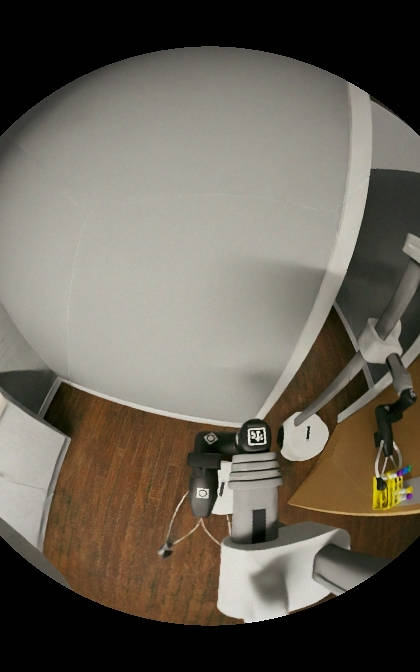

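>>> {"name": "execute_actions", "arguments": {
  "actions": [
    {"r2":{"base":{"translate_m":-1.1}},"r1":{"base":{"strafe_m":-0.3},"pace":"slow"}}
  ],
  "cameras": []
}}

>>> {"name": "execute_actions", "arguments": {
  "actions": [
    {"r2":{"base":{"strafe_m":-0.55}},"r1":{"base":{"strafe_m":-0.3},"pace":"slow"}}
  ],
  "cameras": ["r1_head_left_camera","r2_head_left_camera"]
}}

Scene clock: 168.63 s.
r1.base_odometry: x=-1.218 y=+0.845 heading=+2.475 (m, m, rad; r1's odometry frame)
r1.turned_by_wheels: +0.000 (rad since the last result)
r1.turned_by_imu: -0.002 (rad since the last result)
r1.base_tilt: forward=+0.2 right=-0.3 (deg)
r1.lidar_m: 0.43 0.53 0.84 1.68 1.82 2.68 2.62 2.88 2.45 1.36 0.63 0.48
r1.base_status: done
r1.joint_positions: lift_m=+0.950 arm_m=+0.002 wrist_yaw_rad=+3.100 wrist_pitch_rad=-0.013 wrist_roll_rad=-0.017 gripper_m=+0.100
r1.joint_status: not commanded
r1.motor_effort: lift_m=+20(20) arm_m=-5(5) wrist_yaw_rad=-2(1) wrist_pitch_rad=-6(6) wrist_roll_rad=+0(0) gripper_m=-2(2) wheel_0=+1(7) wheel_1=-1(4) wheel_2=+0(2) (%)
r1.hand_pose: x=-0.1113 y=+0.0994 z=+1.1319 quat_wxyz=(+0.021, +0.006, -0.009, +1.000) (m; r1's base frame)
r1.wrist_depth_mm: - 137 - - - - - / - 136 - - - - - / 104 136 241 - - - - / 118 135 - - - - - / - - - - - - - / - - - - 197 - - / - - - 151 - - -
r2.base_odometry: x=-0.660 y=-3.192 heading=+1.625 (m, m, rad; r2's odometry frame)
r2.turned_by_wheels: +0.000 (rad since the last result)
r2.turned_by_imu: +0.003 (rad since the last result)
r2.base_tilt: forward=+0.1 right=-0.1 (deg)
r2.lidar_m: 0.40 0.96 1.11 1.06 1.12 1.36 1.33 1.37 1.00 0.97 1.02 0.93
r2.base_status: done
r2.joint_positions: lift_m=+0.880 arm_m=+0.003 wrist_yaw_rad=+0.000 wrist_pitch_rad=+0.023 wrist_roll_rad=-0.006 gripper_m=+0.020
r2.joint_status: not commanded
r2.motor_effort: lift_m=+19(19) arm_m=-1(1) wrist_yaw_rad=-1(15) wrist_pitch_rad=-10(9) wrist_roll_rad=+4(3) gripper_m=-24(22) wheel_0=+1(6) wheel_1=-1(6) wheel_2=-1(9) (%)
r2.hand_pose: x=+0.4621 y=-0.0874 z=+1.0516 quat_wxyz=(+1.000, -0.003, +0.011, +0.000) (m; r2's base frame)
r2.wrist_depth_mm: 699 707 707 707 707 627 634 / 707 715 715 715 723 634 634 / 723 723 715 715 723 647 640 / 732 732 723 178 723 647 640 / 732 732 195 170 176 654 654 / 741 741 175 171 171 174 661 / 750 750 741 - 750 661 661
pictures: none
No camera images: the call's "cameras" was empty. Leave "cameras" out to get every camera's image.

Scene clock: 172.77 s.
r1.base_odometry: x=-1.032 y=+1.081 heading=+2.475 (m, m, rad; r1's odometry frame)
r1.turned_by_wheels: +0.000 (rad since the last result)
r1.turned_by_imu: -0.001 (rad since the last result)
r1.base_tilt: forward=+0.2 right=-0.3 (deg)
r1.lidar_m: 0.44 0.49 0.76 1.97 2.15 2.71 2.66 2.70 2.17 1.27 0.59 0.47
r1.base_status: done
r1.joint_positions: lift_m=+0.950 arm_m=+0.002 wrist_yaw_rad=+3.100 wrist_pitch_rad=-0.013 wrist_roll_rad=-0.017 gripper_m=+0.100
r1.joint_status: not commanded
r1.motor_effort: lift_m=+20(20) arm_m=-5(5) wrist_yaw_rad=-1(0) wrist_pitch_rad=-6(6) wrist_roll_rad=+0(0) gripper_m=+2(0) wheel_0=+2(8) wheel_1=-1(1) wheel_2=-1(0) (%)
r1.hand_pose: x=-0.1113 y=+0.0994 z=+1.1319 quat_wxyz=(+0.021, +0.006, -0.009, +1.000) (m; r1's base frame)
r1.wrist_depth_mm: - 136 - - - - - / - 136 - - - - - / 104 136 241 - - - - / 118 136 - - - - - / - - - - - - - / - - - - 198 - - / - - - 152 - - -
r2.base_odometry: x=-0.111 y=-3.162 heading=+1.625 (m, m, rad; r2's odometry frame)
r2.turned_by_wheels: +0.000 (rad since the last result)
r2.turned_by_imu: -0.004 (rad since the last result)
r2.base_tilt: forward=+0.3 right=-0.1 (deg)
r2.lidar_m: 0.40 0.98 1.33 1.61 1.69 1.41 1.32 0.65 0.46 0.41 0.45 0.63
r2.base_status: done
r2.joint_positions: lift_m=+0.880 arm_m=+0.003 wrist_yaw_rad=+0.000 wrist_pitch_rad=+0.023 wrist_roll_rad=-0.006 gripper_m=+0.020
r2.joint_status: not commanded
r2.motor_effort: lift_m=+19(19) arm_m=-1(1) wrist_yaw_rad=+0(1) wrist_pitch_rad=-9(10) wrist_roll_rad=+4(3) gripper_m=-23(20) wheel_0=-1(7) wheel_1=+1(8) wheel_2=+0(1) (%)
r2.hand_pose: x=+0.4621 y=-0.0874 z=+1.0516 quat_wxyz=(+1.000, -0.003, +0.011, +0.000) (m; r2's base frame)
r2.wrist_depth_mm: 707 715 634 634 634 634 508 / 715 715 640 634 634 640 517 / 715 723 634 640 647 647 517 / 723 732 640 179 647 654 521 / 741 732 195 170 175 654 530 / 741 741 175 171 171 174 517 / 750 750 654 - 668 668 525
pictures: r1_head_left_camera, r2_head_left_camera
Images, in order (width x height): r1_head_left_camera 420x672, r2_head_left_camera 420x672.

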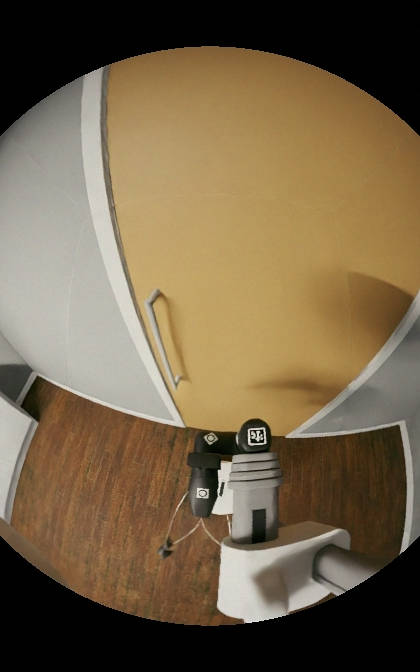

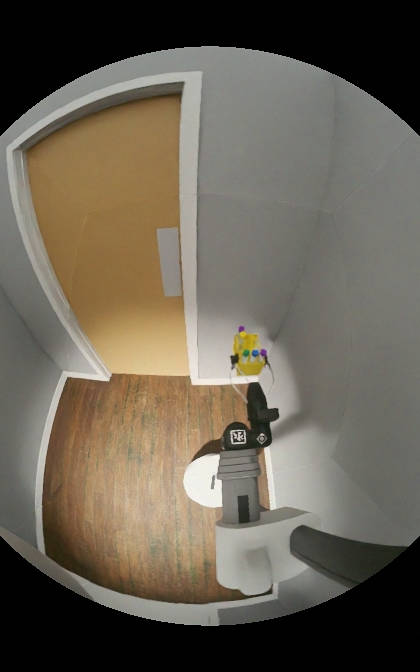

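>>> {"name": "execute_actions", "arguments": {
  "actions": [
    {"r2":{"base":{"strafe_m":0.6}},"r1":{"base":{"strafe_m":0.75}}}
  ],
  "cameras": []
}}

>>> {"name": "execute_actions", "arguments": {
  "actions": [
    {"r2":{"base":{"rotate_rad":3.1},"pace":"slow"},"r1":{"base":{"translate_m":-0.75}}}
  ],
  "cameras": []
}}

>>> {"name": "execute_actions", "arguments": {
  "actions": [
    {"r2":{"base":{"translate_m":-1.45}}}
  ],
  "cameras": []
}}

>>> {"name": "execute_actions", "arguments": {
  "actions": [
    {"r2":{"base":{"strafe_m":-0.15},"pace":"slow"}}
  ],
  "cameras": ["r1_head_left_camera"]
}}

Scene clock: 178.50 s.
r1.base_odometry: x=-1.496 y=+0.492 heading=+2.475 (m, m, rad; r1's odometry frame)
r1.turned_by_wheels: +0.000 (rad since the last result)
r1.turned_by_imu: +0.000 (rad since the last result)
r1.base_tilt: forward=+0.2 right=-0.3 (deg)
r1.lidar_m: 0.53 0.57 0.89 1.21 1.33 2.05 2.57 2.80 2.91 1.52 0.67 0.54
r1.base_status: done
r1.joint_positions: lift_m=+0.950 arm_m=+0.002 wrist_yaw_rad=+3.100 wrist_pitch_rad=-0.013 wrist_roll_rad=-0.017 gripper_m=+0.100
r1.joint_status: not commanded
r1.motor_effort: lift_m=+20(20) arm_m=-5(5) wrist_yaw_rad=-1(0) wrist_pitch_rad=-6(5) wrist_roll_rad=+0(0) gripper_m=-1(4) wheel_0=+0(7) wheel_1=-1(9) wheel_2=-2(2) (%)
r1.hand_pose: x=-0.1114 y=+0.0994 z=+1.1319 quat_wxyz=(+0.021, +0.006, -0.009, +1.000) (m; r1's base frame)
r1.wrist_depth_mm: - 137 - - - - - / - 136 - - - - - / 103 135 241 - - - - / 118 136 - - - - - / - - - - - - - / - - - - 198 - - / - - - 151 - - -
r2.base_odometry: x=-0.710 y=-3.195 heading=+1.625 (m, m, rad; r2's odometry frame)
r2.turned_by_wheels: +0.000 (rad since the last result)
r2.turned_by_imu: +0.000 (rad since the last result)
r2.base_tilt: forward=+0.3 right=+0.0 (deg)
r2.lidar_m: 0.40 0.94 1.06 1.02 1.06 1.35 1.32 1.38 1.07 1.03 1.08 0.96
r2.base_status: done
r2.joint_positions: lift_m=+0.880 arm_m=+0.003 wrist_yaw_rad=+0.000 wrist_pitch_rad=+0.023 wrist_roll_rad=-0.006 gripper_m=+0.020
r2.joint_status: not commanded
r2.motor_effort: lift_m=+19(19) arm_m=-1(1) wrist_yaw_rad=+1(0) wrist_pitch_rad=-10(9) wrist_roll_rad=+4(4) gripper_m=-21(20) wheel_0=-1(7) wheel_1=+0(9) wheel_2=+0(0) (%)
r2.hand_pose: x=+0.4621 y=-0.0874 z=+1.0516 quat_wxyz=(+1.000, -0.003, +0.011, +0.000) (m; r2's base frame)
r2.wrist_depth_mm: 707 707 715 707 707 691 627 / 707 715 723 715 715 707 634 / 699 723 715 723 715 707 640 / 691 723 723 180 723 723 647 / 691 732 195 170 176 723 654 / 699 741 174 171 171 174 661 / 699 741 741 - 750 741 668
pictures: none
No camera images: the call's "cameras" was empty. Leave "cameras" out to get every camera's image.

Scene clock: 182.87 s.
r1.base_odometry: x=-0.907 y=+0.028 heading=+2.475 (m, m, rad; r1's odometry frame)
r1.turned_by_wheels: +0.000 (rad since the last result)
r1.turned_by_imu: +0.001 (rad since the last result)
r1.base_tilt: forward=+0.2 right=-0.2 (deg)
r1.lidar_m: 1.28 1.41 1.33 1.30 1.44 1.87 1.81 2.00 2.79 2.74 1.65 1.28
r1.base_status: done
r1.joint_positions: lift_m=+0.950 arm_m=+0.002 wrist_yaw_rad=+3.100 wrist_pitch_rad=-0.013 wrist_roll_rad=-0.017 gripper_m=+0.100
r1.joint_status: not commanded
r1.motor_effort: lift_m=+20(20) arm_m=-5(5) wrist_yaw_rad=+0(1) wrist_pitch_rad=-5(6) wrist_roll_rad=-1(0) gripper_m=+0(3) wheel_0=-2(4) wheel_1=-1(2) wheel_2=+0(6) (%)
r1.hand_pose: x=-0.1114 y=+0.0994 z=+1.1319 quat_wxyz=(+0.021, +0.006, -0.009, +1.000) (m; r1's base frame)
r1.wrist_depth_mm: - 137 1983 1983 - 1921 1983 / - 136 - 1983 1983 1863 1863 / 104 136 241 1983 1921 1983 1983 / 118 136 - 1983 1921 1983 1863 / - - - 1983 1921 1983 1921 / - 1983 1983 - 197 1983 1921 / - 1983 1983 151 1921 1983 1863
r2.base_odometry: x=-0.710 y=-3.195 heading=-1.558 (m, m, rad; r2's odometry frame)
r2.turned_by_wheels: +3.100 (rad since the last result)
r2.turned_by_imu: +3.164 (rad since the last result)
r2.base_tilt: forward=+0.3 right=+0.0 (deg)
r2.lidar_m: 0.41 1.38 1.10 1.03 1.06 0.97 0.93 0.92 1.05 1.00 1.05 1.34
r2.base_status: done
r2.joint_positions: lift_m=+0.880 arm_m=+0.003 wrist_yaw_rad=+0.000 wrist_pitch_rad=+0.023 wrist_roll_rad=-0.006 gripper_m=+0.020
r2.joint_status: not commanded
r2.motor_effort: lift_m=+19(19) arm_m=-1(1) wrist_yaw_rad=+0(1) wrist_pitch_rad=-9(9) wrist_roll_rad=+4(4) gripper_m=-23(23) wheel_0=-1(4) wheel_1=-2(5) wheel_2=-1(6) (%)
r2.hand_pose: x=+0.4621 y=-0.0874 z=+1.0516 quat_wxyz=(+1.000, -0.003, +0.011, +0.000) (m; r2's base frame)
r2.wrist_depth_mm: 1060 1078 1098 1078 1098 1078 1098 / 1078 1078 1098 1098 1098 1098 1118 / 1098 1098 1098 1098 1118 1098 1118 / 1098 1118 1098 177 1118 1118 1138 / 1098 1118 195 170 176 1138 1138 / 1118 1118 174 171 172 174 1138 / 1118 1138 1138 - 1160 1182 1160
pictures: none
No camera images: the call's "cameras" was empty. Leave "cameras" out to get every camera's image.

Scene clock: 189.20 s.
r1.base_odometry: x=-0.907 y=+0.028 heading=+2.475 (m, m, rad; r1's odometry frame)
r1.turned_by_wheels: +0.000 (rad since the last result)
r1.turned_by_imu: -0.002 (rad since the last result)
r1.base_tilt: forward=+0.2 right=-0.3 (deg)
r1.lidar_m: 1.28 1.43 1.32 1.31 1.43 1.87 1.83 2.01 2.82 2.76 0.89 0.89
r1.base_status: not commanded
r1.joint_positions: lift_m=+0.950 arm_m=+0.002 wrist_yaw_rad=+3.100 wrist_pitch_rad=-0.013 wrist_roll_rad=-0.017 gripper_m=+0.100
r1.joint_status: not commanded
r1.motor_effort: lift_m=+20(20) arm_m=-5(5) wrist_yaw_rad=-1(1) wrist_pitch_rad=-5(6) wrist_roll_rad=+0(0) gripper_m=-2(1) wheel_0=-2(2) wheel_1=-1(1) wheel_2=+1(1) (%)
r1.hand_pose: x=-0.1114 y=+0.0994 z=+1.1319 quat_wxyz=(+0.021, +0.006, -0.009, +1.000) (m; r1's base frame)
r1.wrist_depth_mm: - 137 1983 - 1983 1983 1921 / - 136 - 1983 1921 1983 1983 / 104 136 241 - - - 1921 / 118 136 1983 1983 1921 1983 1921 / - - 1983 1983 1921 1983 1921 / - 1983 - - 198 1983 1921 / - 1983 1983 152 - 1983 1921
r2.base_odometry: x=-0.728 y=-1.745 heading=-1.559 (m, m, rad; r2's odometry frame)
r2.turned_by_wheels: +0.000 (rad since the last result)
r2.turned_by_imu: -0.004 (rad since the last result)
r2.base_tilt: forward=+0.1 right=+0.1 (deg)
r2.lidar_m: 0.40 0.59 0.61 1.60 0.94 0.88 2.70 0.25 - 0.25 0.25 0.50
r2.base_status: done
r2.joint_positions: lift_m=+0.880 arm_m=+0.003 wrist_yaw_rad=+0.000 wrist_pitch_rad=+0.023 wrist_roll_rad=-0.006 gripper_m=+0.020
r2.joint_status: not commanded
r2.motor_effort: lift_m=+19(19) arm_m=-1(1) wrist_yaw_rad=-1(9) wrist_pitch_rad=-9(11) wrist_roll_rad=+4(3) gripper_m=-23(23) wheel_0=+0(12) wheel_1=-2(17) wheel_2=-1(23) (%)
r2.hand_pose: x=+0.4620 y=-0.0874 z=+1.0516 quat_wxyz=(+1.000, -0.003, +0.011, +0.000) (m; r2's base frame)
r2.wrist_depth_mm: 1618 - - - - 1921 1308 / 1618 - - - - 1921 1308 / 1618 - - - - 1921 1308 / 1576 - - 177 - 1983 1308 / 1576 - 195 170 175 1983 1336 / 1576 1921 175 171 171 174 1336 / 1537 - - - - 1863 1308
pictures: none
No camera images: the call's "cameras" was empty. Leave "cameras" out to get every camera's image.

Scene clock: 191.83 s.
r1.base_odometry: x=-0.907 y=+0.028 heading=+2.475 (m, m, rad; r1's odometry frame)
r1.turned_by_wheels: +0.000 (rad since the last result)
r1.turned_by_imu: -0.001 (rad since the last result)
r1.base_tilt: forward=+0.2 right=-0.2 (deg)
r1.lidar_m: 1.29 1.40 1.32 1.31 1.44 1.85 1.83 2.02 2.80 2.75 0.99 1.05
r1.base_status: not commanded
r1.joint_positions: lift_m=+0.950 arm_m=+0.002 wrist_yaw_rad=+3.100 wrist_pitch_rad=-0.013 wrist_roll_rad=-0.017 gripper_m=+0.100
r1.joint_status: not commanded
r1.motor_effort: lift_m=+20(20) arm_m=-5(5) wrist_yaw_rad=+1(1) wrist_pitch_rad=-5(6) wrist_roll_rad=+0(0) gripper_m=-1(0) wheel_0=-2(1) wheel_1=-1(1) wheel_2=+1(1) (%)
r1.hand_pose: x=-0.1114 y=+0.0994 z=+1.1319 quat_wxyz=(+0.021, +0.006, -0.009, +1.000) (m; r1's base frame)
r1.wrist_depth_mm: - 136 1983 1983 1921 1983 1921 / - 136 - - 1921 1921 1921 / 103 136 241 - 1983 1983 1983 / 118 136 1921 1983 1921 1983 1983 / - - 1983 - 1921 1921 1921 / - - - 1983 198 1921 1921 / - 1983 1983 151 1983 1983 1983
r2.base_odometry: x=-0.878 y=-1.747 heading=-1.559 (m, m, rad; r2's odometry frame)
r2.turned_by_wheels: +0.000 (rad since the last result)
r2.turned_by_imu: -0.002 (rad since the last result)
r2.base_tilt: forward=+0.2 right=-0.2 (deg)
r2.lidar_m: 0.40 1.70 0.69 1.62 0.98 0.99 2.67 0.27 0.25 - 0.25 0.32
r2.base_status: done
r2.joint_positions: lift_m=+0.880 arm_m=+0.003 wrist_yaw_rad=+0.000 wrist_pitch_rad=+0.023 wrist_roll_rad=-0.006 gripper_m=+0.020
r2.joint_status: not commanded
r2.motor_effort: lift_m=+19(19) arm_m=+0(1) wrist_yaw_rad=+2(1) wrist_pitch_rad=-9(8) wrist_roll_rad=+4(4) gripper_m=-22(22) wheel_0=+0(10) wheel_1=-3(7) wheel_2=-2(1) (%)
r2.hand_pose: x=+0.4620 y=-0.0874 z=+1.0516 quat_wxyz=(+1.000, -0.003, +0.011, +0.000) (m; r2's base frame)
r2.wrist_depth_mm: 1808 - - - - 1576 294 / 1808 - - - - 1618 294 / 1808 - - - - 1618 298 / 1808 - - 177 - 1618 300 / 1756 - 195 170 176 1661 303 / 1756 - 174 171 172 174 289 / 1756 - - - - 1661 279
pictures: r1_head_left_camera
Images, in order (width x height): r1_head_left_camera 420x672.

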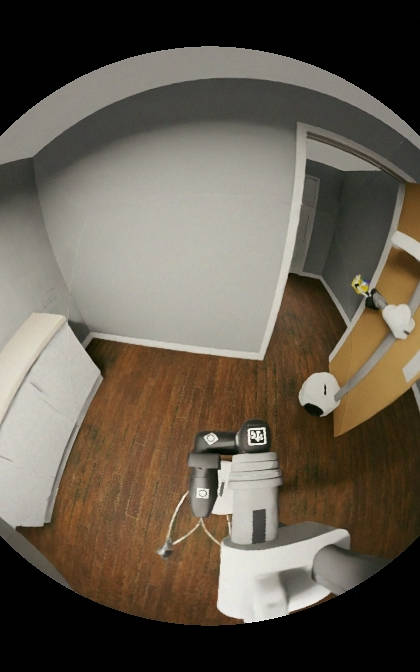

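>>> {"name": "execute_actions", "arguments": {
  "actions": [
    {"r1":{"base":{"strafe_m":-0.78}}}
  ],
  "cameras": []
}}

>>> {"name": "execute_actions", "arguments": {
  "actions": [
    {"r1":{"base":{"translate_m":0.22}}}
  ],
  "cameras": ["r1_head_left_camera"]
}}

Scene clock: 196.77 s.
r1.base_odometry: x=-0.424 y=+0.641 heading=+2.475 (m, m, rad; r1's odometry frame)
r1.turned_by_wheels: +0.000 (rad since the last result)
r1.turned_by_imu: -0.002 (rad since the last result)
r1.base_tilt: forward=+0.2 right=-0.2 (deg)
r1.lidar_m: 0.53 1.30 1.96 2.07 2.30 1.97 1.92 2.10 2.00 1.97 0.51 0.40
r1.base_status: done
r1.joint_positions: lift_m=+0.950 arm_m=+0.002 wrist_yaw_rad=+3.100 wrist_pitch_rad=-0.013 wrist_roll_rad=-0.017 gripper_m=+0.100
r1.joint_status: not commanded
r1.motor_effort: lift_m=+20(20) arm_m=-5(5) wrist_yaw_rad=+0(2) wrist_pitch_rad=-6(5) wrist_roll_rad=+0(0) gripper_m=-2(4) wheel_0=+0(11) wheel_1=+0(7) wheel_2=+1(2) (%)
r1.hand_pose: x=-0.1114 y=+0.0994 z=+1.1319 quat_wxyz=(+0.021, +0.006, -0.009, +1.000) (m; r1's base frame)
r1.wrist_depth_mm: - 136 - - - - - / - 136 - - - - - / 104 136 241 - - 1983 1983 / 118 136 - - - 1983 1921 / - - - - - 1983 1921 / - - - - 197 - - / - - - 151 - 1983 -
r2.base_odometry: x=-0.878 y=-1.747 heading=-1.559 (m, m, rad; r2's odometry frame)
r2.turned_by_wheels: +0.000 (rad since the last result)
r2.turned_by_imu: -0.002 (rad since the last result)
r2.base_tilt: forward=+0.2 right=-0.1 (deg)
r2.lidar_m: 0.40 1.70 0.71 1.60 2.26 0.59 0.55 0.27 0.25 - 0.25 0.32
r2.base_status: not commanded
r2.joint_positions: lift_m=+0.880 arm_m=+0.003 wrist_yaw_rad=+0.000 wrist_pitch_rad=+0.023 wrist_roll_rad=-0.006 gripper_m=+0.020
r2.joint_status: not commanded
r2.motor_effort: lift_m=+19(19) arm_m=-1(1) wrist_yaw_rad=+0(1) wrist_pitch_rad=-9(9) wrist_roll_rad=+4(4) gripper_m=-23(22) wheel_0=+0(0) wheel_1=-3(3) wheel_2=-1(1) (%)
r2.hand_pose: x=+0.4620 y=-0.0874 z=+1.0516 quat_wxyz=(+1.000, -0.003, +0.011, +0.000) (m; r2's base frame)
r2.wrist_depth_mm: 1863 - - - - 1618 293 / 1808 - - - - 1618 296 / 1808 - - - - 1618 297 / 1808 - - 178 - 1618 301 / 1808 - 195 170 176 1661 303 / 1756 - 174 171 171 174 290 / 1756 - - - - 1708 279
pictures: none
No camera images: the call's "cameras" was empty. Leave "cameras" out to get every camera's image.

Scene clock: 198.93 s.
r1.base_odometry: x=-0.597 y=+0.777 heading=+2.475 (m, m, rad; r1's odometry frame)
r1.turned_by_wheels: +0.000 (rad since the last result)
r1.turned_by_imu: -0.001 (rad since the last result)
r1.base_tilt: forward=+0.2 right=-0.2 (deg)
r1.lidar_m: 0.32 1.08 1.62 2.07 2.27 2.18 2.13 2.32 2.04 2.03 0.27 0.31
r1.base_status: done
r1.joint_positions: lift_m=+0.950 arm_m=+0.002 wrist_yaw_rad=+3.100 wrist_pitch_rad=-0.013 wrist_roll_rad=-0.017 gripper_m=+0.100
r1.joint_status: not commanded
r1.motor_effort: lift_m=+20(20) arm_m=-5(5) wrist_yaw_rad=-2(1) wrist_pitch_rad=-6(6) wrist_roll_rad=+0(0) gripper_m=-1(2) wheel_0=+1(3) wheel_1=+1(2) wheel_2=+2(7) (%)
r1.hand_pose: x=-0.1114 y=+0.0994 z=+1.1319 quat_wxyz=(+0.021, +0.006, -0.009, +1.000) (m; r1's base frame)
r1.wrist_depth_mm: - 137 - - - - - / - 136 - - - - - / 104 136 241 - - - - / 118 136 - - - - - / - - - - - - - / - - - - 198 - - / - - - 151 - - -
r2.base_odometry: x=-0.878 y=-1.747 heading=-1.559 (m, m, rad; r2's odometry frame)
r2.turned_by_wheels: +0.000 (rad since the last result)
r2.turned_by_imu: -0.001 (rad since the last result)
r2.base_tilt: forward=+0.1 right=-0.2 (deg)
r2.lidar_m: 0.41 1.70 0.69 1.62 2.25 0.33 0.33 0.26 0.25 - 0.25 0.31
r2.base_status: not commanded
r2.joint_positions: lift_m=+0.880 arm_m=+0.003 wrist_yaw_rad=+0.000 wrist_pitch_rad=+0.023 wrist_roll_rad=-0.006 gripper_m=+0.020
r2.joint_status: not commanded
r2.motor_effort: lift_m=+19(18) arm_m=-1(1) wrist_yaw_rad=+1(3) wrist_pitch_rad=-9(10) wrist_roll_rad=+4(4) gripper_m=-21(22) wheel_0=+0(0) wheel_1=-3(3) wheel_2=-1(1) (%)
r2.hand_pose: x=+0.4620 y=-0.0874 z=+1.0516 quat_wxyz=(+1.000, -0.003, +0.011, +0.000) (m; r2's base frame)
r2.wrist_depth_mm: 1863 - - - - 1618 293 / 1863 - - - - 1618 296 / 1808 - - - - 1618 298 / 1756 - - 178 - 1661 300 / 1756 - 195 170 176 1661 303 / 1756 - 174 171 171 174 289 / 1756 - - - - 1756 279
pictures: r1_head_left_camera
Images, in order (width x height): r1_head_left_camera 420x672.

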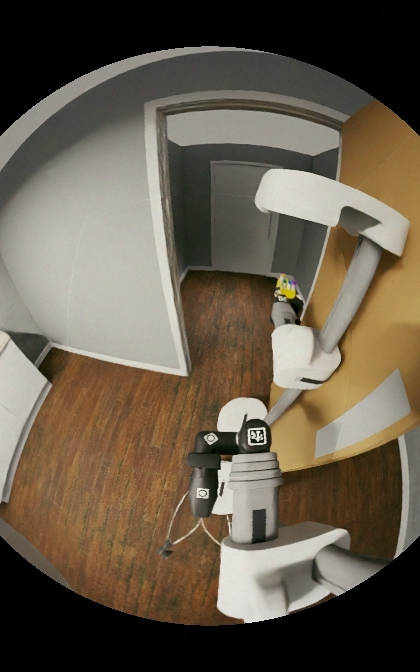

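>>> {"name": "execute_actions", "arguments": {
  "actions": [
    {"r1":{"base":{"translate_m":0.45},"pace":"slow"},"r2":{"base":{"translate_m":1.35},"joints":{"wrist_yaw_rad":0.4}}}
  ],
  "cameras": []
}}

>>> {"name": "execute_actions", "arguments": {
  "actions": [
    {"r2":{"base":{"strafe_m":-0.5},"joints":{"wrist_yaw_rad":0}}}
  ],
  "cameras": ["r1_head_left_camera"]
}}

Scene clock: 206.03 s.
r1.base_odometry: x=-0.951 y=+1.055 heading=+2.475 (m, m, rad; r1's odometry frame)
r1.turned_by_wheels: +0.000 (rad since the last result)
r1.turned_by_imu: -0.004 (rad since the last result)
r1.base_tilt: forward=+0.2 right=-0.3 (deg)
r1.lidar_m: 1.24 0.66 0.89 2.00 2.19 2.63 2.58 0.25 - 0.25 0.27 0.65
r1.base_status: done
r1.joint_positions: lift_m=+0.950 arm_m=+0.002 wrist_yaw_rad=+3.100 wrist_pitch_rad=-0.013 wrist_roll_rad=-0.017 gripper_m=+0.100
r1.joint_status: not commanded
r1.motor_effort: lift_m=+20(20) arm_m=-5(5) wrist_yaw_rad=+1(1) wrist_pitch_rad=-6(6) wrist_roll_rad=+0(0) gripper_m=+0(0) wheel_0=+3(8) wheel_1=-1(3) wheel_2=-2(8) (%)
r1.hand_pose: x=-0.1114 y=+0.0994 z=+1.1319 quat_wxyz=(+0.021, +0.006, -0.009, +1.000) (m; r1's base frame)
r1.wrist_depth_mm: - 137 - - - - - / - 136 - - - - - / 104 136 242 - - - - / 118 136 - - - - - / 315 - - - - - - / 338 - - - 198 - - / 336 375 - 151 - - -
r2.base_odometry: x=-0.862 y=-3.097 heading=-1.559 (m, m, rad; r2's odometry frame)
r2.turned_by_wheels: +0.000 (rad since the last result)
r2.turned_by_imu: -0.011 (rad since the last result)
r2.base_tilt: forward=+0.2 right=-0.2 (deg)
r2.lidar_m: 0.40 1.47 1.24 1.18 1.14 0.95 0.94 0.79 0.89 0.85 0.88 1.18
r2.base_status: done
r2.joint_positions: lift_m=+0.880 arm_m=+0.003 wrist_yaw_rad=+0.400 wrist_pitch_rad=+0.023 wrist_roll_rad=-0.006 gripper_m=+0.020
r2.joint_status: all done
r2.motor_effort: lift_m=+18(19) arm_m=-1(1) wrist_yaw_rad=+1(8) wrist_pitch_rad=-9(9) wrist_roll_rad=+4(4) gripper_m=-22(21) wheel_0=-1(6) wheel_1=-1(4) wheel_2=+2(10) (%)
r2.hand_pose: x=+0.4733 y=+0.0318 z=+1.0516 quat_wxyz=(+0.980, -0.005, +0.011, +0.199) (m; r2's base frame)
r2.wrist_depth_mm: 1229 1464 1336 1229 1138 1042 960 / 1255 1464 1336 1229 1138 1060 960 / 1229 1464 1397 1205 1118 1060 976 / 1229 1499 1397 238 1118 1060 976 / 1229 1499 195 170 177 1078 976 / 1229 1397 174 171 171 174 991 / 1229 1576 1499 - 1160 1118 991
pictures: none
No camera images: the call's "cameras" was empty. Leave "cameras" out to get every camera's image.

Scene clock: 209.03 s.
r1.base_odometry: x=-0.951 y=+1.055 heading=+2.475 (m, m, rad; r1's odometry frame)
r1.turned_by_wheels: +0.000 (rad since the last result)
r1.turned_by_imu: -0.001 (rad since the last result)
r1.base_tilt: forward=+0.2 right=-0.2 (deg)
r1.lidar_m: 2.72 0.66 0.88 2.00 2.18 2.63 2.59 0.25 - 0.25 0.26 0.67
r1.base_status: not commanded
r1.joint_positions: lift_m=+0.950 arm_m=+0.002 wrist_yaw_rad=+3.100 wrist_pitch_rad=-0.013 wrist_roll_rad=-0.017 gripper_m=+0.100
r1.joint_status: not commanded
r1.motor_effort: lift_m=+20(20) arm_m=-5(5) wrist_yaw_rad=+1(2) wrist_pitch_rad=-6(6) wrist_roll_rad=+0(0) gripper_m=-2(1) wheel_0=+3(3) wheel_1=-1(1) wheel_2=-2(1) (%)
r1.hand_pose: x=-0.1114 y=+0.0994 z=+1.1319 quat_wxyz=(+0.021, +0.006, -0.009, +1.000) (m; r1's base frame)
r1.wrist_depth_mm: - 137 - - - - - / - 136 - - - - - / 104 136 241 - - - - / 118 136 - - - - - / 314 - - - - - - / 338 - - - 197 - - / 336 373 - 152 - - -
r2.base_odometry: x=-1.362 y=-3.103 heading=-1.559 (m, m, rad; r2's odometry frame)
r2.turned_by_wheels: +0.000 (rad since the last result)
r2.turned_by_imu: -0.003 (rad since the last result)
r2.base_tilt: forward=+0.4 right=-0.2 (deg)
r2.lidar_m: 0.41 1.50 1.78 1.69 1.34 0.79 0.75 0.55 0.37 0.33 0.36 0.50
r2.base_status: done
r2.joint_positions: lift_m=+0.880 arm_m=+0.003 wrist_yaw_rad=+0.000 wrist_pitch_rad=+0.023 wrist_roll_rad=-0.006 gripper_m=+0.020
r2.joint_status: all done
r2.motor_effort: lift_m=+19(18) arm_m=-1(1) wrist_yaw_rad=+0(6) wrist_pitch_rad=-10(9) wrist_roll_rad=+3(4) gripper_m=-19(21) wheel_0=-1(9) wheel_1=+1(6) wheel_2=+1(2) (%)
r2.hand_pose: x=+0.4620 y=-0.0874 z=+1.0516 quat_wxyz=(+1.000, -0.003, +0.011, +0.000) (m; r2's base frame)
r2.wrist_depth_mm: 1160 1160 1182 1182 1008 539 389 / 1182 1205 1205 1205 1025 549 392 / 1182 1205 1205 1205 917 554 394 / 1205 1229 1229 179 842 559 397 / 1229 1229 195 170 175 559 402 / 1205 1229 175 171 171 174 387 / 1229 1255 1255 - 809 580 389
pictures: r1_head_left_camera
Images, in order (width x height): r1_head_left_camera 420x672.

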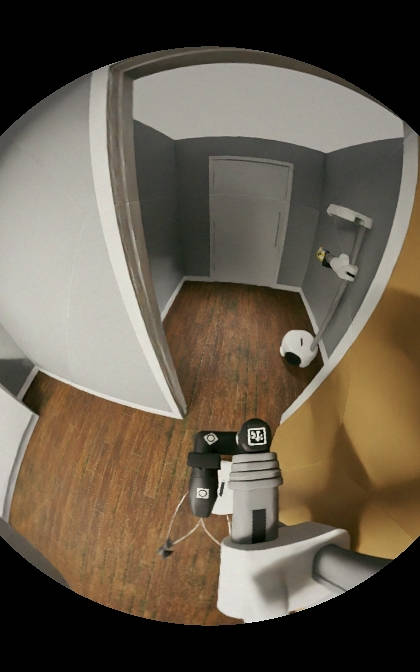

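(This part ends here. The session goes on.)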